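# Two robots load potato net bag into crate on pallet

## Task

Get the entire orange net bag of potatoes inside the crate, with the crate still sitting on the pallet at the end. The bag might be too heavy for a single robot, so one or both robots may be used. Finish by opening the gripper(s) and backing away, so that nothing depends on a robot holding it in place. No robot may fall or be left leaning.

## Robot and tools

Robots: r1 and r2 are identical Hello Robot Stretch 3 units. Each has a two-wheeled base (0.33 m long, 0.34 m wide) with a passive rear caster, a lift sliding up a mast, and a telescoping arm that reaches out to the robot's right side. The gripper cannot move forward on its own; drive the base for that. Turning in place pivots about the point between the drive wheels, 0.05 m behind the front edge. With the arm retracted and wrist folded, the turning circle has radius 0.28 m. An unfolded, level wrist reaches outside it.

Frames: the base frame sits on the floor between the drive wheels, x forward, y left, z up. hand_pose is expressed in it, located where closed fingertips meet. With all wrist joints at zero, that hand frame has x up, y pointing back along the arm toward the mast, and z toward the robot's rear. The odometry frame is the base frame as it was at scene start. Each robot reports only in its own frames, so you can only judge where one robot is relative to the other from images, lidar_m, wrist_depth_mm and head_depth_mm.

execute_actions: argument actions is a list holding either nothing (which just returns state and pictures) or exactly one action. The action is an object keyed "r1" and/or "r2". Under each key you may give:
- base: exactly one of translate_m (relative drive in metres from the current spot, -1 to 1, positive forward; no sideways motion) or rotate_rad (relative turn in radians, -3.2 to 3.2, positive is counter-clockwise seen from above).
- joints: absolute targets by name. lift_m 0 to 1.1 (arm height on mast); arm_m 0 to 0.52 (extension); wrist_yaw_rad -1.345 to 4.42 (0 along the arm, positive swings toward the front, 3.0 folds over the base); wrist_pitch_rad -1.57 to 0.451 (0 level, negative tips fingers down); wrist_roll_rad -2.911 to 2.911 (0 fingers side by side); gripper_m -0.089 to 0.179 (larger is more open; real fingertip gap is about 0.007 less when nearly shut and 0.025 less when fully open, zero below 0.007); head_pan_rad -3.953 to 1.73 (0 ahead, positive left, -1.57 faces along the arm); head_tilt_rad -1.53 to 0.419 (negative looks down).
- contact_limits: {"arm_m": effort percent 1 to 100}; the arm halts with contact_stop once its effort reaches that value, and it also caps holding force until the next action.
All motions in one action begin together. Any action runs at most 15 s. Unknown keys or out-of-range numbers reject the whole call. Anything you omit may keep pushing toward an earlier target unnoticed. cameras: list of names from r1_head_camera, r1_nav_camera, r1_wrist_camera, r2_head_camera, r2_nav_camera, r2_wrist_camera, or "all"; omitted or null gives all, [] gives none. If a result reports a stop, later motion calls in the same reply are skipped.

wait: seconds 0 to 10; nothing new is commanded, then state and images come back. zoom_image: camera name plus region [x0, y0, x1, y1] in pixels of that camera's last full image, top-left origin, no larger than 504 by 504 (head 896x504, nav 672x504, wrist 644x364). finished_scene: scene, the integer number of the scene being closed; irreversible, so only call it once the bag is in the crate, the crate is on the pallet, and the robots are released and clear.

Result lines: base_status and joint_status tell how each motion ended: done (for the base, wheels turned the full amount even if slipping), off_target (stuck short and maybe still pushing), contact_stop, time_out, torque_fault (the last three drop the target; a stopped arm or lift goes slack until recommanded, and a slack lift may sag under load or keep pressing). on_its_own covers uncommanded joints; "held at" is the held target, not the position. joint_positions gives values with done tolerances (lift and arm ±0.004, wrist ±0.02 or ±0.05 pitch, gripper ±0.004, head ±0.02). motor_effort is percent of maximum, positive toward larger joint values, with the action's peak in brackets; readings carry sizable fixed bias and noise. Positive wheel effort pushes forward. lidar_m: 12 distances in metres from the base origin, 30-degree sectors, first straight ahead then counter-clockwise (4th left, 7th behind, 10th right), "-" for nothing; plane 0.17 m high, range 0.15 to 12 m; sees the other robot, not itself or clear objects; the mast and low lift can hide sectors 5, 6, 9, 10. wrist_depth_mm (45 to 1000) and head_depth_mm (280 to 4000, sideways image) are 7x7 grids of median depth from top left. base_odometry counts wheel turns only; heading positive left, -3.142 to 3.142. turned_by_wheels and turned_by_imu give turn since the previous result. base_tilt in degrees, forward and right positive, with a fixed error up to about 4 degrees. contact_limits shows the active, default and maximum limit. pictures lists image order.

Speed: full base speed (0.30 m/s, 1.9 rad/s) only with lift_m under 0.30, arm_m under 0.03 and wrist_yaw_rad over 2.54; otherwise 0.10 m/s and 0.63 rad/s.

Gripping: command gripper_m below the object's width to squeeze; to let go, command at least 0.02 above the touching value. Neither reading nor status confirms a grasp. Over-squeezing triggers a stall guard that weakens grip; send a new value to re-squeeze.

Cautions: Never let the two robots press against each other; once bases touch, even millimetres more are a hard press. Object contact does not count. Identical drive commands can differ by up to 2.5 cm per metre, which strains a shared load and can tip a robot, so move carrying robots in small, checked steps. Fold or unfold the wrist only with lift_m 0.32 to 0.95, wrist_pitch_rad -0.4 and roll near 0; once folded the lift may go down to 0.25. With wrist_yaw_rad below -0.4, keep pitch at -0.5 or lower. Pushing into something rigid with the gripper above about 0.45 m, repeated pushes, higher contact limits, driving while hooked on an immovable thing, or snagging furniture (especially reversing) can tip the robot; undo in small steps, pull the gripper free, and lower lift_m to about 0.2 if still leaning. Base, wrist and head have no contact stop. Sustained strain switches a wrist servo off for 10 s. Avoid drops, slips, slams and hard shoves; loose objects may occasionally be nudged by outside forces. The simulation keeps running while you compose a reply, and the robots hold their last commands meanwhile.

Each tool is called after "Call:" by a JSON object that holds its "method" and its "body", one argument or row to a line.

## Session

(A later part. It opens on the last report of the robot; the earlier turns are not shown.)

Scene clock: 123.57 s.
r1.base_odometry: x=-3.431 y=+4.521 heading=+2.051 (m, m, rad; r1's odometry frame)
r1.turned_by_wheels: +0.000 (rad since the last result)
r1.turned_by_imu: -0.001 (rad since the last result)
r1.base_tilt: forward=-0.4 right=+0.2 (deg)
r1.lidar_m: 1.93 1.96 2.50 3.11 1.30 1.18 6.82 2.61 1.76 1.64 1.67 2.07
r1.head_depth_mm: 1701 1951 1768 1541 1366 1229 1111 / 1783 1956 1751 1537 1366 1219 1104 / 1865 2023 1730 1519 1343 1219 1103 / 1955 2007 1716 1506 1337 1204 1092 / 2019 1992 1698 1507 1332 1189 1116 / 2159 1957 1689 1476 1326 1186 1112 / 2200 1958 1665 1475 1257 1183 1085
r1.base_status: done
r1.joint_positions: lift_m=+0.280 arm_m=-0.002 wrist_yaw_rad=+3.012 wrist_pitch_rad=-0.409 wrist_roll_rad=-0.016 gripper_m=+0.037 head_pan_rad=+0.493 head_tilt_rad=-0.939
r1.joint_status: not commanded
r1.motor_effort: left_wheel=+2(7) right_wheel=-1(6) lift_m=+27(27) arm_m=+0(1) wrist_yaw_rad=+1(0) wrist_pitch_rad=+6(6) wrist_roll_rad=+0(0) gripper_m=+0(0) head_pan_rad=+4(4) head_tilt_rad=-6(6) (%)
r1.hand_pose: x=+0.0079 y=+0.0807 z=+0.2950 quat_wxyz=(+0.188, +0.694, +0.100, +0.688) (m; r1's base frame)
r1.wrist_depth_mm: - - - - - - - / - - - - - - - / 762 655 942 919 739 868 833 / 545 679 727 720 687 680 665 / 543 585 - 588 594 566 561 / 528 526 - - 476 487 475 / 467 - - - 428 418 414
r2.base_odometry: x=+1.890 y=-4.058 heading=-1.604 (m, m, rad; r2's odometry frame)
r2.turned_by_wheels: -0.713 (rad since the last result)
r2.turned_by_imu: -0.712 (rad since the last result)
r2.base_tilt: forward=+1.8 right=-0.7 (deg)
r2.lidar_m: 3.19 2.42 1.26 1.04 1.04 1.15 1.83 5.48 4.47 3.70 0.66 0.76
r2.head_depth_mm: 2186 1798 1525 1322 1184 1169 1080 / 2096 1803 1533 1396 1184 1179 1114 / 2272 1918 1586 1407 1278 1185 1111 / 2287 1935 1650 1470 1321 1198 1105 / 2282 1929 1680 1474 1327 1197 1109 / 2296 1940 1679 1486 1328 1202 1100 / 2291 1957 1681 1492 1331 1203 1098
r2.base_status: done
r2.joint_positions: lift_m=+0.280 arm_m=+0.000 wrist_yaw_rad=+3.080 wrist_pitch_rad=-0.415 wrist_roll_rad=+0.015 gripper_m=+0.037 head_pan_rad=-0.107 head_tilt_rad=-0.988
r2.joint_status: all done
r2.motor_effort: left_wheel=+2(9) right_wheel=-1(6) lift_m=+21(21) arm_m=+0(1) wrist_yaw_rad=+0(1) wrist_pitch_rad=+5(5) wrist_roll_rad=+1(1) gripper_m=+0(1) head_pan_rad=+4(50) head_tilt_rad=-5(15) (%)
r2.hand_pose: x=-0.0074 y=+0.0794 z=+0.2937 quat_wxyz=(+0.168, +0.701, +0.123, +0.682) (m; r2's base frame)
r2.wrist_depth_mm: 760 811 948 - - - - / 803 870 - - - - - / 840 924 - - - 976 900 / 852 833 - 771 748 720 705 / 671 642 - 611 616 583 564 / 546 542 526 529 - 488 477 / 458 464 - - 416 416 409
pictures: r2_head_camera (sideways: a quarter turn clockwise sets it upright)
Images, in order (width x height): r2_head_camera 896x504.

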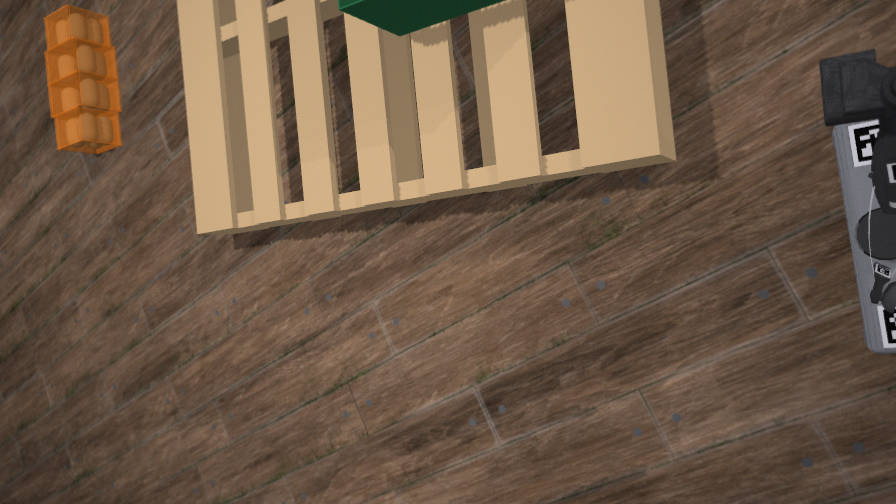

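Call:
{"method": "execute_actions", "body": {
  "actions": [
    {"r1":{"joints":{"lift_m":0.29,"head_pan_rad":-1.57,"head_tilt_rad":-1.2}},"r2":{"base":{"rotate_rad":0.055}}}
  ],
  "cameras": []
}}

Call:
{"method": "execute_actions", "body": {
  "actions": [
    {"r1":{"base":{"rotate_rad":2.83}},"r2":{"base":{"translate_m":1.0},"joints":{"head_pan_rad":-1.0,"head_tilt_rad":-1.3}}}
  ],
  "cameras": []
}}

Call:
{"method": "execute_actions", "body": {
  "actions": [
    {"r1":{"joints":{"lift_m":0.5}},"r2":{"base":{"rotate_rad":-0.055}}}
  ],
  "cameras": ["r1_head_camera","r2_head_camera"]
}}

Call:
{"method": "execute_actions", "body": {
  "actions": [
    {"r1":{"joints":{"wrist_yaw_rad":0,"gripper_m":0.179}},"r2":{"base":{"translate_m":1.0},"joints":{"head_pan_rad":-1.5,"head_tilt_rad":-1.2}}}
  ],
  "cameras": []
}}

Call:
{"method": "execute_actions", "body": {
  "actions": [
    {"r1":{"joints":{"wrist_pitch_rad":-1.57,"arm_m":0.4}},"r2":{"joints":{"lift_m":0.5}}}
  ],
  "cameras": ["r1_head_camera","r2_head_camera","r1_wrist_camera"]
}}

Scene clock: 138.47 s.
r1.base_odometry: x=-3.431 y=+4.521 heading=+2.051 (m, m, rad; r1's odometry frame)
r1.turned_by_wheels: +0.000 (rad since the last result)
r1.turned_by_imu: +0.001 (rad since the last result)
r1.base_tilt: forward=-0.6 right=+0.1 (deg)
r1.lidar_m: 1.93 1.96 2.49 3.12 1.30 1.19 6.77 2.61 1.76 1.64 1.67 2.07
r1.head_depth_mm: 1676 1555 1447 1346 1260 1193 1123 / 1673 1557 1431 1336 1266 1204 - / 1644 1546 1429 1332 1277 - - / 1636 1541 1424 1329 1277 - 1096 / 1641 1512 1415 1315 1240 1172 1097 / 1644 1511 1401 1316 1238 1157 1095 / 1611 1506 1399 1318 1231 1156 1092
r1.base_status: not commanded
r1.joint_positions: lift_m=+0.290 arm_m=-0.002 wrist_yaw_rad=+3.012 wrist_pitch_rad=-0.409 wrist_roll_rad=-0.016 gripper_m=+0.037 head_pan_rad=-1.563 head_tilt_rad=-1.185
r1.joint_status: all done
r1.motor_effort: left_wheel=+2(2) right_wheel=-2(1) lift_m=+40(43) arm_m=+0(0) wrist_yaw_rad=+0(1) wrist_pitch_rad=+6(6) wrist_roll_rad=+0(0) gripper_m=+0(0) head_pan_rad=-2(42) head_tilt_rad=-8(32) (%)
r1.hand_pose: x=+0.0079 y=+0.0807 z=+0.3045 quat_wxyz=(+0.188, +0.694, +0.100, +0.688) (m; r1's base frame)
r1.wrist_depth_mm: - - - - - - - / - - - - - - - / 779 672 984 947 757 895 868 / 563 687 750 743 686 701 673 / 542 603 - 601 605 573 570 / 538 529 - 535 484 497 487 / 465 - - - 435 427 428
r2.base_odometry: x=+1.890 y=-4.058 heading=-1.549 (m, m, rad; r2's odometry frame)
r2.turned_by_wheels: +0.055 (rad since the last result)
r2.turned_by_imu: +0.056 (rad since the last result)
r2.base_tilt: forward=+1.8 right=-0.7 (deg)
r2.lidar_m: 3.16 2.17 1.22 1.03 1.03 1.18 2.00 5.50 4.30 3.70 0.66 0.81
r2.head_depth_mm: 2235 1761 1526 1391 1230 1172 1086 / 2263 1920 1595 1400 1220 1172 1110 / 2255 1918 1598 1422 1304 1186 1109 / 2288 1941 1666 1481 1320 1196 1108 / 2306 1935 1672 1480 1323 1196 1106 / 2308 1955 1686 1492 1329 1199 1096 / 2314 1949 1697 1493 1328 1207 1099
r2.base_status: done
r2.joint_positions: lift_m=+0.280 arm_m=+0.000 wrist_yaw_rad=+3.080 wrist_pitch_rad=-0.415 wrist_roll_rad=+0.015 gripper_m=+0.037 head_pan_rad=-0.107 head_tilt_rad=-0.988
r2.joint_status: not commanded
r2.motor_effort: left_wheel=-3(8) right_wheel=+2(4) lift_m=+21(21) arm_m=+1(0) wrist_yaw_rad=+1(0) wrist_pitch_rad=+5(5) wrist_roll_rad=+1(1) gripper_m=+0(0) head_pan_rad=+3(3) head_tilt_rad=-4(6) (%)
r2.hand_pose: x=-0.0074 y=+0.0794 z=+0.2937 quat_wxyz=(+0.168, +0.701, +0.123, +0.682) (m; r2's base frame)
r2.wrist_depth_mm: 774 810 968 - - - - / 798 877 - - - - - / 860 921 - - - 958 885 / 868 830 - 783 746 726 680 / 669 668 - 621 626 577 568 / 552 534 517 514 - 484 479 / 464 470 - - 417 417 407
pictures: none
No camera images: the call's "cameras" was empty. Leave "cameras" out to get every camera's image.

Scene clock: 143.57 s.
r1.base_odometry: x=-3.431 y=+4.521 heading=-1.402 (m, m, rad; r1's odometry frame)
r1.turned_by_wheels: +2.830 (rad since the last result)
r1.turned_by_imu: +2.805 (rad since the last result)
r1.base_tilt: forward=-0.4 right=+0.2 (deg)
r1.lidar_m: 1.19 4.61 2.13 1.66 1.65 1.76 1.96 1.93 2.07 3.06 1.80 1.19
r1.head_depth_mm: 1694 1574 1433 1338 1266 1190 1122 / 1685 1554 1448 1343 1265 1203 - / 1668 1527 1395 1330 1277 - - / 1656 1541 1391 1341 1278 - 1094 / 1644 1528 1418 1323 1229 1161 1102 / 1630 1503 1400 1316 1225 1161 1107 / 1631 1447 1380 1311 1215 1157 1094
r1.base_status: done
r1.joint_positions: lift_m=+0.290 arm_m=-0.002 wrist_yaw_rad=+3.012 wrist_pitch_rad=-0.409 wrist_roll_rad=-0.016 gripper_m=+0.037 head_pan_rad=-1.563 head_tilt_rad=-1.186
r1.joint_status: not commanded
r1.motor_effort: left_wheel=+0(4) right_wheel=+3(11) lift_m=+40(40) arm_m=+0(0) wrist_yaw_rad=+1(1) wrist_pitch_rad=+6(6) wrist_roll_rad=+0(0) gripper_m=+1(0) head_pan_rad=-3(2) head_tilt_rad=-9(8) (%)
r1.hand_pose: x=+0.0079 y=+0.0807 z=+0.3045 quat_wxyz=(+0.188, +0.694, +0.100, +0.688) (m; r1's base frame)
r1.wrist_depth_mm: - - - - - - - / - - - - - - - / - 968 978 912 909 893 864 / 790 778 755 739 726 699 683 / 640 632 - 602 609 575 568 / 538 525 - 540 482 499 488 / 468 - - - 437 430 425
r2.base_odometry: x=+1.912 y=-5.058 heading=-1.549 (m, m, rad; r2's odometry frame)
r2.turned_by_wheels: +0.000 (rad since the last result)
r2.turned_by_imu: +0.004 (rad since the last result)
r2.base_tilt: forward=+1.7 right=-0.7 (deg)
r2.lidar_m: 2.23 2.23 1.54 1.32 1.31 1.50 2.55 0.79 0.63 1.07 1.78 2.62
r2.head_depth_mm: 1394 1321 1244 1173 1198 1168 1107 / 1376 1304 1280 1272 1125 - - / 1516 1307 1251 1177 - - - / 1521 1303 1252 1267 1242 - - / 1522 1438 1234 1282 1237 1178 1125 / 1485 1439 1370 1299 1229 1178 1125 / 1496 1452 1371 1299 1244 1184 1133
r2.base_status: done
r2.joint_positions: lift_m=+0.280 arm_m=+0.000 wrist_yaw_rad=+3.080 wrist_pitch_rad=-0.415 wrist_roll_rad=+0.015 gripper_m=+0.037 head_pan_rad=-0.994 head_tilt_rad=-1.285
r2.joint_status: all done
r2.motor_effort: left_wheel=-3(9) right_wheel=+3(8) lift_m=+21(21) arm_m=+1(1) wrist_yaw_rad=+1(0) wrist_pitch_rad=+6(5) wrist_roll_rad=+1(1) gripper_m=+0(0) head_pan_rad=-3(50) head_tilt_rad=-6(26) (%)
r2.hand_pose: x=-0.0074 y=+0.0794 z=+0.2937 quat_wxyz=(+0.168, +0.701, +0.123, +0.682) (m; r2's base frame)
r2.wrist_depth_mm: 972 - - - - - - / - - - - - - - / - - - - - 954 896 / 870 831 - 762 745 720 685 / 675 654 - 613 602 590 568 / 553 539 533 514 - 488 473 / 469 474 - - 412 416 408
pictures: none
No camera images: the call's "cameras" was empty. Leave "cameras" out to get every camera's image.

Scene clock: 146.30 s.
r1.base_odometry: x=-3.431 y=+4.521 heading=-1.402 (m, m, rad; r1's odometry frame)
r1.turned_by_wheels: +0.000 (rad since the last result)
r1.turned_by_imu: +0.000 (rad since the last result)
r1.base_tilt: forward=-0.3 right=+0.2 (deg)
r1.lidar_m: 1.19 4.59 2.12 1.66 1.65 1.75 1.96 1.93 2.07 3.05 1.80 1.19
r1.head_depth_mm: 1701 1576 1450 1343 1258 1200 - / 1681 1546 1446 1346 1261 1196 - / 1654 1544 1403 1321 - - - / 1649 1542 1389 1328 - - 1105 / 1652 1524 1426 1322 1240 1182 1093 / 1631 1506 1419 1310 1234 1161 1102 / 1629 1443 1371 1300 1227 1159 1096
r1.base_status: not commanded
r1.joint_positions: lift_m=+0.500 arm_m=-0.002 wrist_yaw_rad=+3.012 wrist_pitch_rad=-0.409 wrist_roll_rad=-0.016 gripper_m=+0.037 head_pan_rad=-1.563 head_tilt_rad=-1.186
r1.joint_status: all done
r1.motor_effort: left_wheel=-1(2) right_wheel=+3(3) lift_m=+40(42) arm_m=+0(0) wrist_yaw_rad=+0(0) wrist_pitch_rad=+6(6) wrist_roll_rad=+0(0) gripper_m=+0(1) head_pan_rad=-2(3) head_tilt_rad=-7(8) (%)
r1.hand_pose: x=+0.0079 y=+0.0806 z=+0.5145 quat_wxyz=(+0.188, +0.694, +0.100, +0.688) (m; r1's base frame)
r1.wrist_depth_mm: - - - - - - - / - - - - - - - / - - - - - - - / - - - - - - - / 985 923 - 910 909 866 868 / 815 800 - 764 732 740 736 / 704 699 657 667 657 642 635
r2.base_odometry: x=+1.912 y=-5.058 heading=-1.604 (m, m, rad; r2's odometry frame)
r2.turned_by_wheels: -0.055 (rad since the last result)
r2.turned_by_imu: -0.055 (rad since the last result)
r2.base_tilt: forward=+1.8 right=-0.7 (deg)
r2.lidar_m: 2.24 2.23 1.60 1.32 1.31 1.46 2.34 0.83 0.63 0.80 1.79 2.72
r2.head_depth_mm: 1396 1307 1250 1186 1197 1167 1111 / 1395 1297 1234 1265 1138 - - / 1498 1312 1248 1174 - - - / 1521 1295 1334 1269 1236 - - / 1524 1437 1237 1290 1231 1178 1128 / 1509 1446 1367 1296 1229 1176 1132 / 1449 1445 1370 1301 1235 1189 1130
r2.base_status: done
r2.joint_positions: lift_m=+0.280 arm_m=+0.000 wrist_yaw_rad=+3.080 wrist_pitch_rad=-0.415 wrist_roll_rad=+0.015 gripper_m=+0.037 head_pan_rad=-0.994 head_tilt_rad=-1.285
r2.joint_status: not commanded
r2.motor_effort: left_wheel=+1(6) right_wheel=-2(4) lift_m=+21(21) arm_m=+0(0) wrist_yaw_rad=+0(1) wrist_pitch_rad=+5(5) wrist_roll_rad=+1(1) gripper_m=+0(0) head_pan_rad=-4(4) head_tilt_rad=-7(7) (%)
r2.hand_pose: x=-0.0074 y=+0.0794 z=+0.2937 quat_wxyz=(+0.168, +0.701, +0.123, +0.682) (m; r2's base frame)
r2.wrist_depth_mm: 971 - - - - - - / - - - - - - - / - - - - - 976 927 / 878 837 - 763 738 718 715 / 679 642 - 618 612 584 572 / 541 542 524 519 - 486 472 / 459 466 - - 419 410 412
pictures: r1_head_camera (sideways: a quarter turn clockwise sets it upright), r2_head_camera (sideways: a quarter turn clockwise sets it upright)
Images, in order (width x height): r1_head_camera 896x504, r2_head_camera 896x504.

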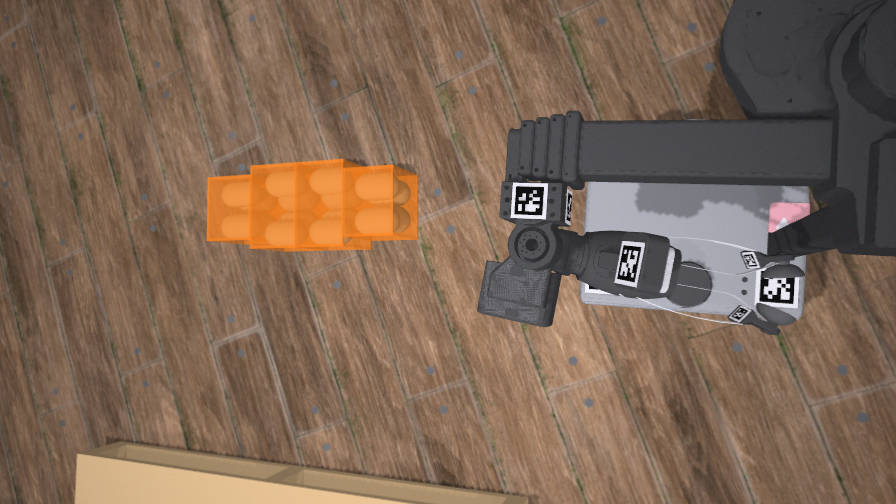

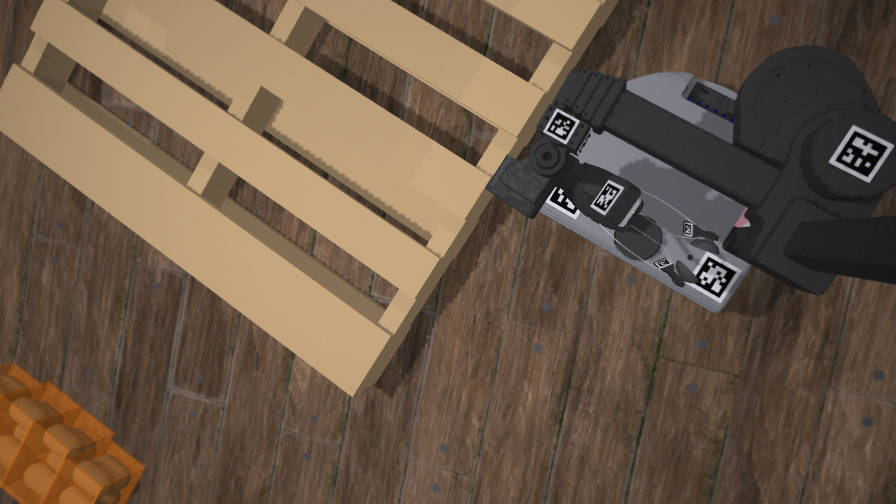

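Scene clock: 151.40 s.
r1.base_odometry: x=-3.431 y=+4.521 heading=-1.402 (m, m, rad; r1's odometry frame)
r1.turned_by_wheels: +0.000 (rad since the last result)
r1.turned_by_imu: +0.001 (rad since the last result)
r1.base_tilt: forward=-0.5 right=+0.3 (deg)
r1.lidar_m: 1.19 4.58 2.12 1.67 1.65 1.76 1.96 1.93 2.08 1.58 3.13 1.19
r1.head_depth_mm: 1698 1565 1455 1348 1263 1198 - / 1677 1548 1441 1328 1261 1197 - / 1685 1537 1403 1333 - - - / 1605 1525 1393 1347 - - 1101 / 1581 1517 1416 1325 1247 1167 1101 / 1631 1520 1399 1318 1235 1162 1098 / 1627 1445 1376 1310 1234 1147 1103
r1.base_status: not commanded
r1.joint_positions: lift_m=+0.500 arm_m=-0.002 wrist_yaw_rad=+0.003 wrist_pitch_rad=-0.409 wrist_roll_rad=-0.016 gripper_m=+0.179 head_pan_rad=-1.563 head_tilt_rad=-1.186
r1.joint_status: all done
r1.motor_effort: left_wheel=-1(1) right_wheel=+3(3) lift_m=+40(40) arm_m=+0(0) wrist_yaw_rad=-3(3) wrist_pitch_rad=+6(6) wrist_roll_rad=+0(0) gripper_m=+1(88) head_pan_rad=-3(3) head_tilt_rad=-7(8) (%)
r1.hand_pose: x=-0.0209 y=-0.3686 z=+0.5145 quat_wxyz=(+0.698, +0.146, -0.686, -0.142) (m; r1's base frame)
r1.wrist_depth_mm: - - - - - - - / - - - - - - - / - - - - - - - / - - - - - - - / 807 946 911 867 862 859 871 / 678 782 782 738 706 741 710 / 648 689 671 661 623 647 636
r2.base_odometry: x=+1.879 y=-6.057 heading=-1.604 (m, m, rad; r2's odometry frame)
r2.turned_by_wheels: +0.000 (rad since the last result)
r2.turned_by_imu: +0.005 (rad since the last result)
r2.base_tilt: forward=+1.8 right=-0.8 (deg)
r2.lidar_m: 1.30 1.29 1.44 1.65 1.64 1.83 2.95 1.34 3.75 1.57 2.99 1.57
r2.head_depth_mm: 1650 1522 1408 1318 1238 1171 - / 1646 1530 1414 1316 1244 - - / 1560 1528 1424 1328 1266 - - / 1605 1457 1353 1328 1267 1175 1098 / 1670 1540 1425 1334 1250 1171 1105 / 1677 1553 1431 1339 1251 1174 1110 / 1688 1549 1438 1345 1257 1180 1111
r2.base_status: done
r2.joint_positions: lift_m=+0.280 arm_m=+0.000 wrist_yaw_rad=+3.080 wrist_pitch_rad=-0.415 wrist_roll_rad=+0.015 gripper_m=+0.037 head_pan_rad=-1.494 head_tilt_rad=-1.199
r2.joint_status: all done
r2.motor_effort: left_wheel=+1(11) right_wheel=-1(4) lift_m=+21(21) arm_m=+0(1) wrist_yaw_rad=+0(1) wrist_pitch_rad=+5(5) wrist_roll_rad=+1(1) gripper_m=+0(0) head_pan_rad=-4(41) head_tilt_rad=+0(8) (%)
r2.hand_pose: x=-0.0074 y=+0.0794 z=+0.2937 quat_wxyz=(+0.168, +0.701, +0.123, +0.682) (m; r2's base frame)
r2.wrist_depth_mm: - - - - - - - / - - - - - - - / - - - - - 966 907 / 887 841 - 784 746 728 691 / 668 656 - 610 611 578 565 / 544 532 522 527 - 486 471 / 467 470 - - 415 414 409
pictures: none
No camera images: the call's "cameras" was empty. Leave "cameras" out to get every camera's image.

Scene clock: 155.57 s.
r1.base_odometry: x=-3.431 y=+4.521 heading=-1.402 (m, m, rad; r1's odometry frame)
r1.turned_by_wheels: +0.000 (rad since the last result)
r1.turned_by_imu: +0.001 (rad since the last result)
r1.base_tilt: forward=-0.2 right=+0.2 (deg)
r1.lidar_m: 1.19 4.59 2.13 1.67 1.65 1.76 1.97 1.93 2.07 1.58 3.11 1.19
r1.head_depth_mm: 1703 1574 1448 1352 1262 1205 - / 1666 1552 1438 1337 1277 1201 - / 1667 - 1364 1321 1272 - - / 1592 1550 1394 1328 1250 - 1098 / 1586 1521 1415 1321 1241 1165 1098 / 1623 1516 1418 1332 1233 1164 1098 / 1628 1440 1366 1301 1225 1153 1096
r1.base_status: not commanded
r1.joint_positions: lift_m=+0.500 arm_m=+0.400 wrist_yaw_rad=+0.001 wrist_pitch_rad=-1.563 wrist_roll_rad=-0.016 gripper_m=+0.179 head_pan_rad=-1.563 head_tilt_rad=-1.186
r1.joint_status: all done
r1.motor_effort: left_wheel=-1(1) right_wheel=+3(3) lift_m=+40(40) arm_m=+3(4) wrist_yaw_rad=+0(2) wrist_pitch_rad=-3(5) wrist_roll_rad=+0(0) gripper_m=+1(0) head_pan_rad=-2(2) head_tilt_rad=-8(8) (%)
r1.hand_pose: x=-0.0216 y=-0.5225 z=+0.3820 quat_wxyz=(+0.506, +0.502, -0.497, -0.494) (m; r1's base frame)
r1.wrist_depth_mm: 507 511 509 435 448 507 511 / 524 523 518 524 481 526 527 / 532 538 543 544 538 548 546 / 555 561 563 564 563 562 573 / 565 589 578 578 587 589 589 / 576 606 606 602 604 611 616 / 631 626 628 635 625 636 641
r2.base_odometry: x=+1.879 y=-6.057 heading=-1.604 (m, m, rad; r2's odometry frame)
r2.turned_by_wheels: +0.000 (rad since the last result)
r2.turned_by_imu: +0.000 (rad since the last result)
r2.base_tilt: forward=+1.9 right=-0.7 (deg)
r2.lidar_m: 1.30 1.29 1.44 1.65 1.64 1.83 2.95 1.34 3.74 1.57 2.99 1.57
r2.head_depth_mm: 1649 1517 1415 1318 1235 1173 - / 1651 1530 1415 1316 - - - / 1568 1535 1420 1325 - - - / 1607 1449 1354 1327 1237 1171 1095 / 1670 1541 1424 1328 1247 1168 1108 / 1675 1545 1433 1330 1253 1175 1104 / 1680 1550 1440 1340 1250 1183 1114
r2.base_status: not commanded
r2.joint_positions: lift_m=+0.499 arm_m=+0.000 wrist_yaw_rad=+3.080 wrist_pitch_rad=-0.416 wrist_roll_rad=+0.015 gripper_m=+0.037 head_pan_rad=-1.494 head_tilt_rad=-1.199
r2.joint_status: all done
r2.motor_effort: left_wheel=+1(1) right_wheel=-1(1) lift_m=+48(52) arm_m=+0(0) wrist_yaw_rad=+1(0) wrist_pitch_rad=+5(5) wrist_roll_rad=+1(1) gripper_m=-1(0) head_pan_rad=-3(3) head_tilt_rad=-1(0) (%)
r2.hand_pose: x=-0.0074 y=+0.0794 z=+0.5127 quat_wxyz=(+0.168, +0.701, +0.123, +0.682) (m; r2's base frame)
r2.wrist_depth_mm: - - - - - - - / - - - - - - - / - - - - - - - / - - - - - - - / - - - 931 898 866 847 / 834 808 776 753 - 724 724 / 713 682 672 655 646 631 626
pictures: r1_head_camera (sideways: a quarter turn clockwise sets it upright), r1_wrist_camera, r2_head_camera (sideways: a quarter turn clockwise sets it upright)
Images, in order (width x height): r1_head_camera 896x504, r1_wrist_camera 644x364, r2_head_camera 896x504.

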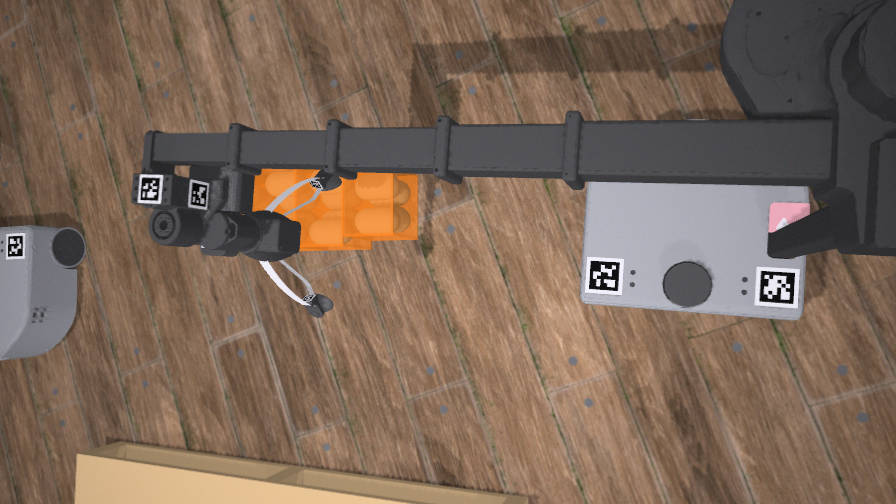

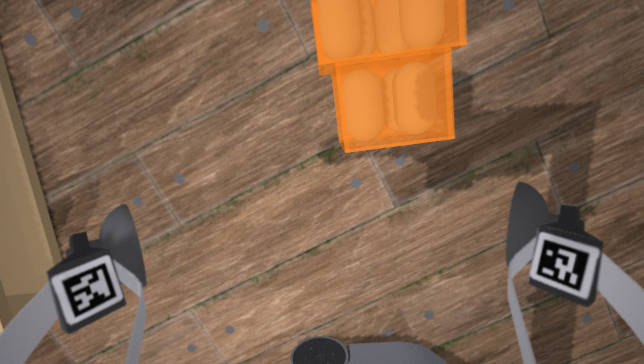

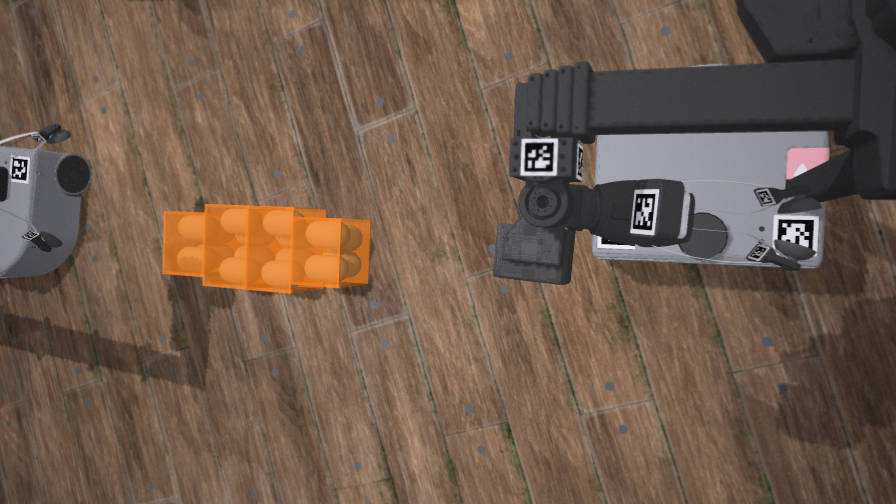

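Call:
{"method": "execute_actions", "body": {
  "actions": [
    {"r1":{"base":{"rotate_rad":0.04},"joints":{"arm_m":0.475,"lift_m":0.4}},"r2":{"base":{"translate_m":0.09},"joints":{"wrist_yaw_rad":0,"gripper_m":0.179}}}
  ],
  "cameras": []
}}

Call:
{"method": "execute_actions", "body": {
  "actions": [
    {"r1":{"base":{"translate_m":-0.118}},"r2":{"joints":{"wrist_pitch_rad":-1.57,"arm_m":0.52,"lift_m":0.45,"head_pan_rad":-1.9,"head_tilt_rad":-1.1}}}
  ],
  "cameras": ["r1_head_camera","r2_head_camera","r1_wrist_camera","r2_wrist_camera"]
}}

Scene clock: 188.40 s.
r1.base_odometry: x=-3.431 y=+4.521 heading=-1.363 (m, m, rad; r1's odometry frame)
r1.turned_by_wheels: +0.040 (rad since the last result)
r1.turned_by_imu: +0.040 (rad since the last result)
r1.base_tilt: forward=-0.4 right=+0.3 (deg)
r1.lidar_m: 1.35 4.17 2.06 1.66 1.65 1.79 1.95 1.93 2.11 1.58 3.12 1.19
r1.head_depth_mm: 1681 1564 1449 1352 1263 1206 - / 1690 1541 1436 1344 1259 1204 - / 1603 - 1358 1314 - - - / 1593 1546 1395 1321 1260 - 1097 / 1647 1514 1415 1322 1239 1168 1102 / 1627 1516 1411 1318 1231 1164 1089 / 1618 1372 1353 1301 1226 1161 1094
r1.base_status: done
r1.joint_positions: lift_m=+0.400 arm_m=+0.475 wrist_yaw_rad=+0.001 wrist_pitch_rad=-1.564 wrist_roll_rad=-0.016 gripper_m=+0.179 head_pan_rad=-1.563 head_tilt_rad=-1.186
r1.joint_status: all done
r1.motor_effort: left_wheel=-1(6) right_wheel=+2(9) lift_m=+26(35) arm_m=+3(4) wrist_yaw_rad=+0(0) wrist_pitch_rad=-2(3) wrist_roll_rad=+0(0) gripper_m=+0(1) head_pan_rad=-2(3) head_tilt_rad=-8(8) (%)
r1.hand_pose: x=-0.0216 y=-0.5972 z=+0.2826 quat_wxyz=(+0.506, +0.503, -0.497, -0.495) (m; r1's base frame)
r1.wrist_depth_mm: 413 411 408 413 368 409 414 / 427 419 424 425 343 333 428 / 439 443 443 442 384 441 441 / 450 457 454 461 346 453 462 / 473 473 476 475 478 477 474 / 483 494 490 489 491 496 504 / 511 507 516 510 512 512 511
r2.base_odometry: x=+1.876 y=-6.147 heading=-1.604 (m, m, rad; r2's odometry frame)
r2.turned_by_wheels: +0.000 (rad since the last result)
r2.turned_by_imu: +0.001 (rad since the last result)
r2.base_tilt: forward=+1.8 right=-0.7 (deg)
r2.lidar_m: 1.21 1.21 1.35 1.68 1.67 1.86 2.99 1.42 3.70 1.57 2.79 1.46
r2.head_depth_mm: 1649 1518 1414 1315 1233 1171 - / 1184 1522 1412 1318 - - - / 1557 1517 1395 1336 - - - / 1633 1533 1397 1330 1254 1169 1097 / 1681 1537 1433 1331 1246 1173 1107 / 1675 1541 1436 1338 1246 1175 1111 / 1680 1550 1433 1336 1254 1179 1112
r2.base_status: done
r2.joint_positions: lift_m=+0.499 arm_m=+0.000 wrist_yaw_rad=+0.002 wrist_pitch_rad=-0.416 wrist_roll_rad=+0.015 gripper_m=+0.179 head_pan_rad=-1.494 head_tilt_rad=-1.199
r2.joint_status: all done
r2.motor_effort: left_wheel=+1(6) right_wheel=-1(1) lift_m=+48(48) arm_m=-1(0) wrist_yaw_rad=-2(2) wrist_pitch_rad=+5(6) wrist_roll_rad=+1(1) gripper_m=+0(93) head_pan_rad=-4(3) head_tilt_rad=+0(1) (%)
r2.hand_pose: x=-0.0210 y=-0.3696 z=+0.5127 quat_wxyz=(+0.687, +0.146, -0.697, -0.146) (m; r2's base frame)
r2.wrist_depth_mm: - - - - - - - / - - - - - - - / - - - - - - - / - - - - - - 919 / - - 978 840 911 887 719 / 827 825 785 728 748 734 622 / 707 677 675 643 653 632 607
pictures: none
No camera images: the call's "cameras" was empty. Leave "cameras" out to get every camera's image.

Scene clock: 193.40 s.
r1.base_odometry: x=-3.455 y=+4.636 heading=-1.363 (m, m, rad; r1's odometry frame)
r1.turned_by_wheels: +0.000 (rad since the last result)
r1.turned_by_imu: +0.001 (rad since the last result)
r1.base_tilt: forward=-0.5 right=+0.1 (deg)
r1.lidar_m: 1.35 4.05 2.00 1.62 1.60 1.74 1.84 1.82 1.98 1.58 3.17 1.30
r1.head_depth_mm: 1700 1554 1458 1352 1270 1201 - / 1683 1548 1440 1341 1266 1205 - / 1652 - 1432 1335 - - - / 1502 1548 1330 1331 1267 - 1094 / 1590 1524 1414 1327 1239 1165 1103 / 1637 1516 1407 1315 1235 1159 1100 / 1623 1497 1402 1310 1228 1158 1091
r1.base_status: done
r1.joint_positions: lift_m=+0.400 arm_m=+0.475 wrist_yaw_rad=+0.001 wrist_pitch_rad=-1.564 wrist_roll_rad=-0.016 gripper_m=+0.179 head_pan_rad=-1.563 head_tilt_rad=-1.186
r1.joint_status: not commanded
r1.motor_effort: left_wheel=-1(4) right_wheel=+2(3) lift_m=+26(27) arm_m=+3(2) wrist_yaw_rad=-1(0) wrist_pitch_rad=-2(2) wrist_roll_rad=+0(0) gripper_m=+0(0) head_pan_rad=-2(4) head_tilt_rad=-7(7) (%)
r1.hand_pose: x=-0.0216 y=-0.5972 z=+0.2826 quat_wxyz=(+0.506, +0.503, -0.497, -0.495) (m; r1's base frame)
r1.wrist_depth_mm: 410 410 411 365 411 411 416 / 426 428 422 364 425 429 432 / 441 438 442 379 441 442 446 / 455 454 456 341 458 456 459 / 471 473 470 474 471 472 474 / 493 487 489 495 491 490 504 / 514 506 512 517 513 515 515
r2.base_odometry: x=+1.876 y=-6.147 heading=-1.604 (m, m, rad; r2's odometry frame)
r2.turned_by_wheels: +0.000 (rad since the last result)
r2.turned_by_imu: +0.001 (rad since the last result)
r2.base_tilt: forward=+1.8 right=-0.8 (deg)
r2.lidar_m: 1.21 1.21 1.34 1.68 1.67 1.86 2.98 1.42 3.71 1.57 2.80 1.47
r2.head_depth_mm: 1880 1572 1362 1320 1258 1180 - / 1870 1541 1462 1378 1272 - - / 1894 1632 1525 1381 1284 - - / 1901 1699 1544 1385 1269 1214 1083 / 1900 1718 1430 1369 1272 1180 1096 / 1906 1646 1480 1377 1281 1182 1096 / 1660 1612 1534 1402 1282 1179 1101
r2.base_status: not commanded
r2.joint_positions: lift_m=+0.451 arm_m=+0.520 wrist_yaw_rad=+0.000 wrist_pitch_rad=-1.561 wrist_roll_rad=+0.015 gripper_m=+0.179 head_pan_rad=-1.893 head_tilt_rad=-1.100
r2.joint_status: all done
joint sent to its limit — the command would take r2.wrist_pitch_rad past its lower limit, so that joint was sent only as far as its limit.
r2.motor_effort: left_wheel=+1(1) right_wheel=-1(1) lift_m=+21(44) arm_m=+5(4) wrist_yaw_rad=+0(2) wrist_pitch_rad=-1(3) wrist_roll_rad=+1(1) gripper_m=+0(0) head_pan_rad=-4(35) head_tilt_rad=-1(9) (%)
r2.hand_pose: x=-0.0216 y=-0.6429 z=+0.3328 quat_wxyz=(+0.499, +0.494, -0.506, -0.502) (m; r2's base frame)
r2.wrist_depth_mm: 464 457 463 408 451 458 457 / 476 472 472 412 470 466 463 / 480 478 483 370 478 483 475 / 485 489 493 483 490 488 484 / 508 505 502 502 500 506 494 / 514 508 515 508 521 510 510 / 537 528 530 534 527 526 516
pictures: r1_head_camera (sideways: a quarter turn clockwise sets it upright), r1_wrist_camera, r2_head_camera (sideways: a quarter turn clockwise sets it upright), r2_wrist_camera
Images, in order (width x height): r1_head_camera 896x504, r1_wrist_camera 644x364, r2_head_camera 896x504, r2_wrist_camera 644x364.

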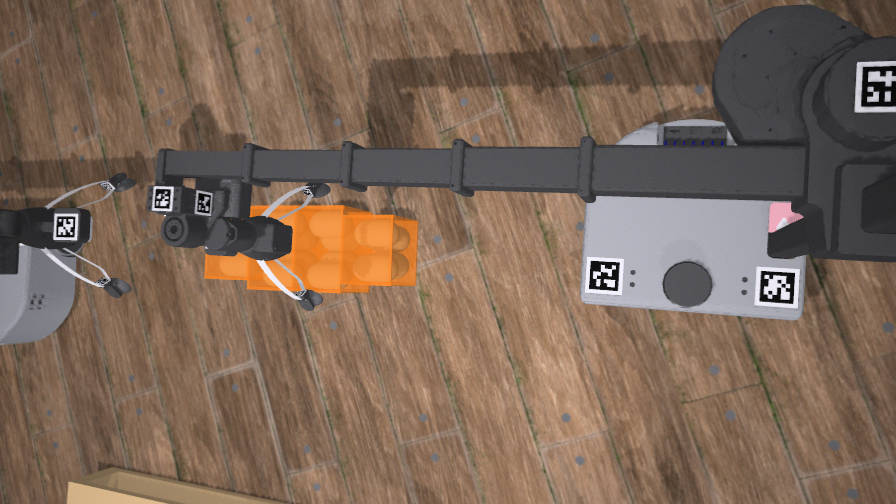

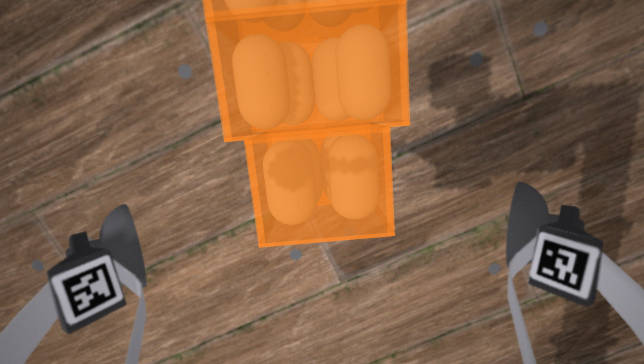

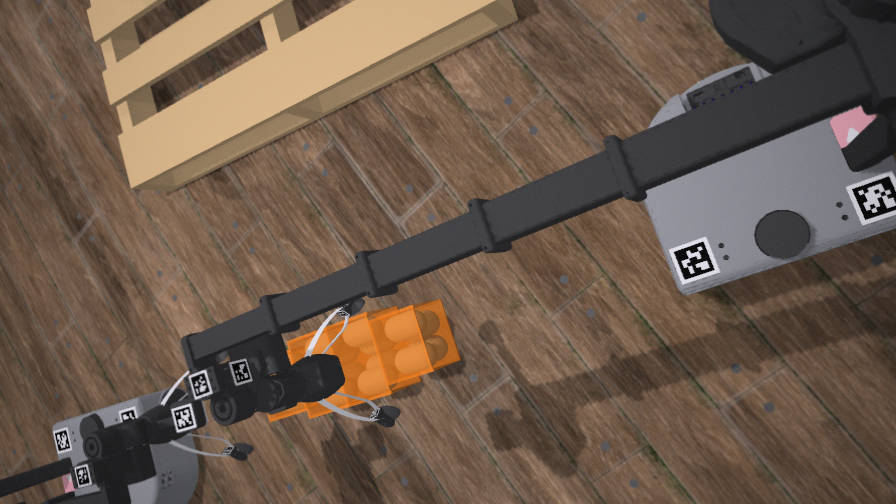

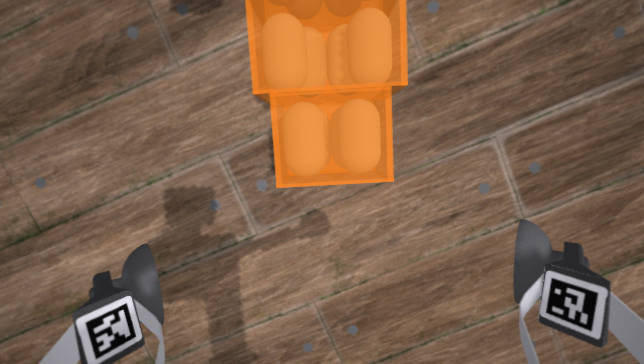

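Call:
{"method": "execute_actions", "body": {
  "actions": [
    {"r1":{"joints":{"lift_m":0.2}},"r2":{"base":{"rotate_rad":0.06},"joints":{"wrist_pitch_rad":-1.27,"lift_m":0.36}}}
  ],
  "cameras": []
}}

Call:
{"method": "execute_actions", "body": {
  "actions": [
    {"r2":{"base":{"translate_m":-0.05},"joints":{"wrist_roll_rad":0.06,"lift_m":0.31}}}
  ],
  "cameras": ["r1_wrist_camera","r2_wrist_camera","r2_head_camera"]
}}

Scene clock: 211.73 s.
r1.base_odometry: x=-3.455 y=+4.636 heading=-1.363 (m, m, rad; r1's odometry frame)
r1.turned_by_wheels: +0.000 (rad since the last result)
r1.turned_by_imu: +0.001 (rad since the last result)
r1.base_tilt: forward=-0.5 right=+0.2 (deg)
r1.lidar_m: 1.36 4.04 2.00 1.61 1.60 1.74 1.84 1.82 1.98 1.58 3.17 1.30
r1.head_depth_mm: 1694 1562 1447 1344 1271 1190 1123 / 1675 1558 1436 1349 1254 1199 1100 / 1633 1535 1437 1332 1268 - - / 1513 1516 1307 1321 1266 - 1093 / 1604 1528 1410 1319 1238 1168 1102 / 1641 1511 1404 1309 1231 1160 1096 / 1630 1493 1397 1308 1228 1154 1091
r1.base_status: not commanded
r1.joint_positions: lift_m=+0.200 arm_m=+0.475 wrist_yaw_rad=+0.001 wrist_pitch_rad=-1.564 wrist_roll_rad=-0.016 gripper_m=+0.179 head_pan_rad=-1.563 head_tilt_rad=-1.186
r1.joint_status: all done
r1.motor_effort: left_wheel=-1(1) right_wheel=+3(3) lift_m=+25(27) arm_m=+3(3) wrist_yaw_rad=+0(0) wrist_pitch_rad=-2(2) wrist_roll_rad=+0(0) gripper_m=+0(1) head_pan_rad=-2(3) head_tilt_rad=-8(8) (%)
r1.hand_pose: x=-0.0216 y=-0.5972 z=+0.0826 quat_wxyz=(+0.506, +0.503, -0.497, -0.495) (m; r1's base frame)
r1.wrist_depth_mm: 224 124 135 173 125 225 226 / 231 129 136 179 130 232 234 / 239 239 148 239 189 241 242 / 248 246 205 196 146 249 251 / 254 257 138 149 137 259 258 / - 267 141 154 142 267 272 / 278 278 149 278 151 279 280
r2.base_odometry: x=+1.876 y=-6.147 heading=-1.544 (m, m, rad; r2's odometry frame)
r2.turned_by_wheels: +0.060 (rad since the last result)
r2.turned_by_imu: +0.061 (rad since the last result)
r2.base_tilt: forward=+1.7 right=-0.7 (deg)
r2.lidar_m: 1.21 1.21 1.39 1.67 1.67 1.92 3.28 1.42 3.56 1.57 2.48 1.41
r2.head_depth_mm: 1870 1579 1378 1335 1261 1182 - / 1883 1546 1489 1374 1266 - - / 1893 1664 1515 1388 1281 - - / 1896 1682 1521 1385 1257 1211 1079 / 1903 1698 1448 1356 1276 1180 1092 / 1673 1570 1511 1396 1279 1174 1095 / 1661 1656 1542 1398 1287 1180 1098
r2.base_status: done
r2.joint_positions: lift_m=+0.361 arm_m=+0.520 wrist_yaw_rad=+0.000 wrist_pitch_rad=-1.276 wrist_roll_rad=+0.015 gripper_m=+0.179 head_pan_rad=-1.893 head_tilt_rad=-1.100
r2.joint_status: all done
r2.motor_effort: left_wheel=-3(8) right_wheel=+2(6) lift_m=+20(21) arm_m=+5(4) wrist_yaw_rad=+1(0) wrist_pitch_rad=+2(3) wrist_roll_rad=+1(1) gripper_m=+0(0) head_pan_rad=-4(4) head_tilt_rad=+1(0) (%)
r2.hand_pose: x=-0.0216 y=-0.7159 z=+0.2470 quat_wxyz=(+0.564, +0.418, -0.572, -0.425) (m; r2's base frame)
r2.wrist_depth_mm: 455 455 458 408 396 445 438 / 451 453 442 374 373 434 429 / 440 432 436 371 364 421 416 / 429 423 422 362 357 408 403 / 414 411 406 401 306 405 395 / 405 400 397 396 345 390 390 / 394 394 387 387 380 383 375
pictures: none
No camera images: the call's "cameras" was empty. Leave "cameras" out to get every camera's image.

Scene clock: 213.43 s.
r1.base_odometry: x=-3.455 y=+4.636 heading=-1.363 (m, m, rad; r1's odometry frame)
r1.turned_by_wheels: +0.000 (rad since the last result)
r1.turned_by_imu: +0.000 (rad since the last result)
r1.base_tilt: forward=-0.5 right=+0.2 (deg)
r1.lidar_m: 1.36 4.07 2.01 1.61 1.60 1.74 1.84 1.82 1.99 1.57 3.17 1.30
r1.head_depth_mm: 1687 1565 1447 1352 1261 1198 1127 / 1673 1552 1446 1338 1260 1195 1098 / 1669 1539 1425 1341 1270 - - / 1040 1512 1317 1326 1254 - 1091 / 1581 1518 1416 1316 1239 1172 1106 / 1640 1507 1411 1312 1230 1158 1100 / 1635 1498 1413 1302 1224 1159 1093
r1.base_status: not commanded
r1.joint_positions: lift_m=+0.200 arm_m=+0.475 wrist_yaw_rad=+0.001 wrist_pitch_rad=-1.564 wrist_roll_rad=-0.016 gripper_m=+0.179 head_pan_rad=-1.563 head_tilt_rad=-1.186
r1.joint_status: not commanded
r1.motor_effort: left_wheel=-1(1) right_wheel=+2(3) lift_m=+25(25) arm_m=+3(3) wrist_yaw_rad=+0(0) wrist_pitch_rad=-2(2) wrist_roll_rad=+0(0) gripper_m=+1(0) head_pan_rad=-4(3) head_tilt_rad=-8(8) (%)
r1.hand_pose: x=-0.0216 y=-0.5972 z=+0.0826 quat_wxyz=(+0.506, +0.503, -0.497, -0.495) (m; r1's base frame)
r1.wrist_depth_mm: 224 124 135 173 125 224 227 / 231 129 136 178 131 232 233 / 239 238 148 237 189 241 242 / 248 248 206 197 146 249 249 / 255 257 138 149 137 258 257 / - 267 141 155 141 270 272 / 278 276 148 278 151 278 279
r2.base_odometry: x=+1.875 y=-6.097 heading=-1.544 (m, m, rad; r2's odometry frame)
r2.turned_by_wheels: +0.000 (rad since the last result)
r2.turned_by_imu: +0.000 (rad since the last result)
r2.base_tilt: forward=+1.8 right=-0.8 (deg)
r2.lidar_m: 1.26 1.25 1.45 1.65 1.66 1.90 3.26 1.37 3.60 1.57 2.59 1.47
r2.head_depth_mm: 1875 1581 1383 1294 1261 1178 - / 1877 1517 1452 1375 1259 - - / 1885 1650 1520 1383 1281 - - / 1907 1688 1520 1399 1258 1215 1082 / 1917 1701 1551 1357 1270 1175 1095 / 1918 1616 1484 1372 1280 1182 1094 / 1607 1615 1541 1397 1279 1185 1102
r2.base_status: done
r2.joint_positions: lift_m=+0.311 arm_m=+0.520 wrist_yaw_rad=+0.000 wrist_pitch_rad=-1.276 wrist_roll_rad=+0.056 gripper_m=+0.179 head_pan_rad=-1.893 head_tilt_rad=-1.100
r2.joint_status: all done
r2.motor_effort: left_wheel=-3(8) right_wheel=+2(4) lift_m=+21(22) arm_m=+5(5) wrist_yaw_rad=+0(0) wrist_pitch_rad=+2(3) wrist_roll_rad=+2(2) gripper_m=+0(0) head_pan_rad=-5(3) head_tilt_rad=+0(0) (%)
r2.hand_pose: x=-0.0216 y=-0.7159 z=+0.1970 quat_wxyz=(+0.552, +0.409, -0.583, -0.433) (m; r2's base frame)
r2.wrist_depth_mm: 409 407 396 326 389 385 377 / 398 397 390 326 371 381 374 / 390 382 378 314 272 373 362 / 375 370 370 310 364 357 355 / 372 364 361 255 350 355 347 / 359 355 352 244 339 343 337 / 356 346 346 342 335 340 330
pictures: r1_wrist_camera, r2_head_camera (sideways: a quarter turn clockwise sets it upright), r2_wrist_camera
Images, in order (width x height): r1_wrist_camera 644x364, r2_head_camera 896x504, r2_wrist_camera 644x364.

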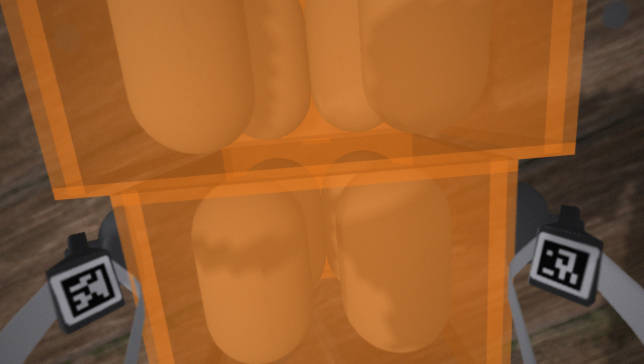

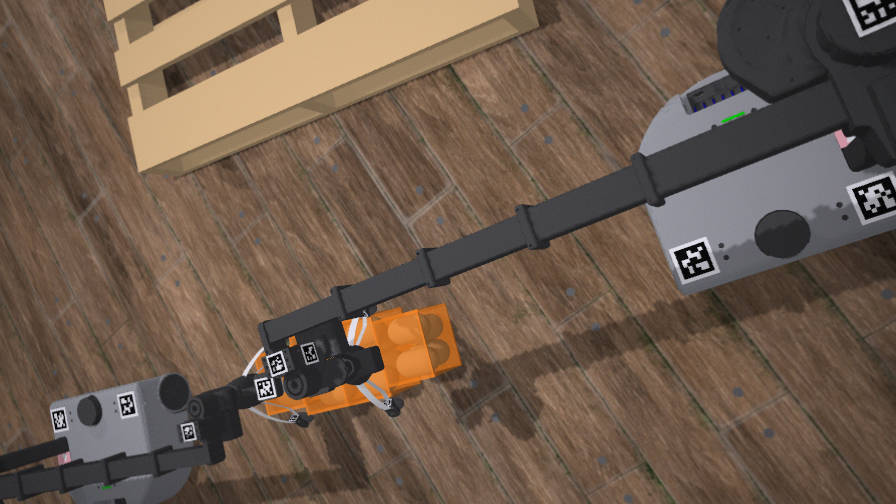

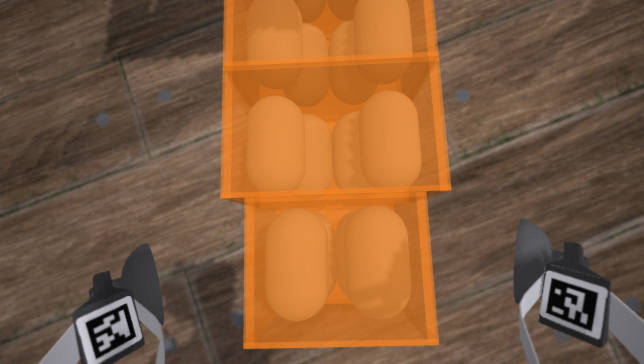

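Call:
{"method": "execute_actions", "body": {
  "actions": [
    {"r1":{"joints":{"arm_m":0.455,"lift_m":0.195}},"r2":{"joints":{"lift_m":0.195}}}
  ],
  "cameras": ["r1_wrist_camera","r2_wrist_camera"]
}}

Scene clock: 217.80 s.
r1.base_odometry: x=-3.455 y=+4.636 heading=-1.362 (m, m, rad; r1's odometry frame)
r1.turned_by_wheels: +0.000 (rad since the last result)
r1.turned_by_imu: +0.001 (rad since the last result)
r1.base_tilt: forward=-0.5 right=+0.3 (deg)
r1.lidar_m: 1.37 4.06 2.00 1.61 1.60 1.74 1.84 1.82 1.99 1.57 3.16 1.30
r1.head_depth_mm: 1704 1539 1447 1347 1263 1194 1124 / 1675 1554 1445 1353 1259 1206 1107 / 1670 1529 1429 1337 1268 - - / 1490 1368 1332 1320 1269 - 1094 / 1551 1509 1409 1326 1240 1167 1099 / 1638 1511 1389 1316 1236 1160 1101 / 1637 1500 1391 1310 1229 1159 1096
r1.base_status: not commanded
r1.joint_positions: lift_m=+0.197 arm_m=+0.455 wrist_yaw_rad=+0.000 wrist_pitch_rad=-1.548 wrist_roll_rad=-0.016 gripper_m=+0.179 head_pan_rad=-1.563 head_tilt_rad=-1.186
r1.joint_status: lift_m contact_stop (moved -0.004 of -0.005); the others done
r1.on_its_own: lift_m is slack since a contact_stop, until your next command for it
r1.motor_effort: left_wheel=+1(1) right_wheel=-1(2) lift_m=+33(33) arm_m=-4(4) wrist_yaw_rad=+0(0) wrist_pitch_rad=-9(10) wrist_roll_rad=+0(0) gripper_m=+0(0) head_pan_rad=-3(3) head_tilt_rad=-8(8) (%)
r1.hand_pose: x=-0.0216 y=-0.5822 z=+0.0787 quat_wxyz=(+0.510, +0.498, -0.501, -0.490) (m; r1's base frame)
r1.wrist_depth_mm: 223 122 133 172 125 223 225 / 230 132 138 180 137 232 232 / 237 237 237 236 237 239 239 / 244 244 134 150 131 247 246 / 254 252 133 145 133 254 254 / - 263 137 154 137 263 267 / 274 270 269 272 274 272 271
r2.base_odometry: x=+1.875 y=-6.097 heading=-1.544 (m, m, rad; r2's odometry frame)
r2.turned_by_wheels: +0.000 (rad since the last result)
r2.turned_by_imu: +0.000 (rad since the last result)
r2.base_tilt: forward=+1.8 right=-0.7 (deg)
r2.lidar_m: 1.26 1.25 1.44 1.66 1.66 1.91 3.25 1.38 3.58 1.57 2.59 1.47
r2.head_depth_mm: 1880 1580 1380 1287 1263 1178 - / 1886 1521 1444 1380 1263 - - / 1902 1657 1520 1388 1275 - - / 1886 1689 1520 1393 1257 1209 1079 / 1905 1693 1549 1345 1273 1177 1094 / 1914 1611 1479 1382 1279 1181 1098 / 1599 1611 1530 1397 1285 1184 1099
r2.base_status: not commanded
r2.joint_positions: lift_m=+0.196 arm_m=+0.520 wrist_yaw_rad=+0.000 wrist_pitch_rad=-1.275 wrist_roll_rad=+0.056 gripper_m=+0.179 head_pan_rad=-1.893 head_tilt_rad=-1.100
r2.joint_status: all done
r2.motor_effort: left_wheel=-7(6) right_wheel=+8(8) lift_m=+14(22) arm_m=+5(4) wrist_yaw_rad=+1(1) wrist_pitch_rad=+2(2) wrist_roll_rad=+2(2) gripper_m=-1(0) head_pan_rad=-4(4) head_tilt_rad=+0(0) (%)
r2.hand_pose: x=-0.0217 y=-0.7162 z=+0.0823 quat_wxyz=(+0.552, +0.409, -0.584, -0.433) (m; r2's base frame)
r2.wrist_depth_mm: 284 279 164 228 157 268 265 / 274 275 157 208 153 261 259 / 269 264 154 201 154 254 251 / 263 261 255 218 214 250 247 / 255 252 144 151 136 243 241 / 250 246 135 143 132 235 235 / 243 238 132 142 128 230 229
pictures: r1_wrist_camera, r2_wrist_camera
Images, in order (width x height): r1_wrist_camera 644x364, r2_wrist_camera 644x364.

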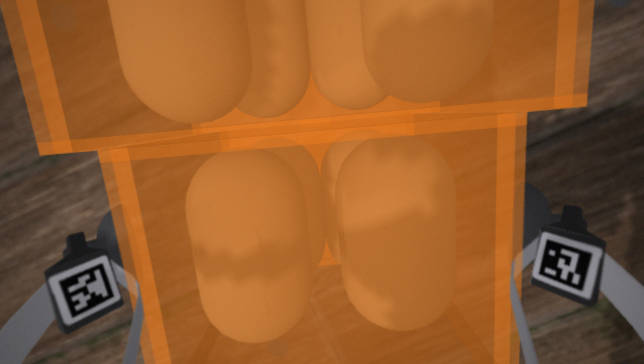

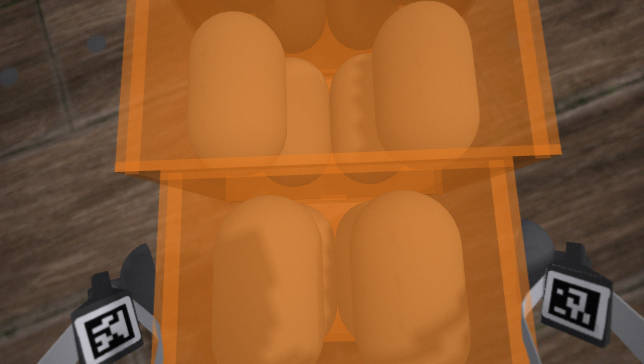

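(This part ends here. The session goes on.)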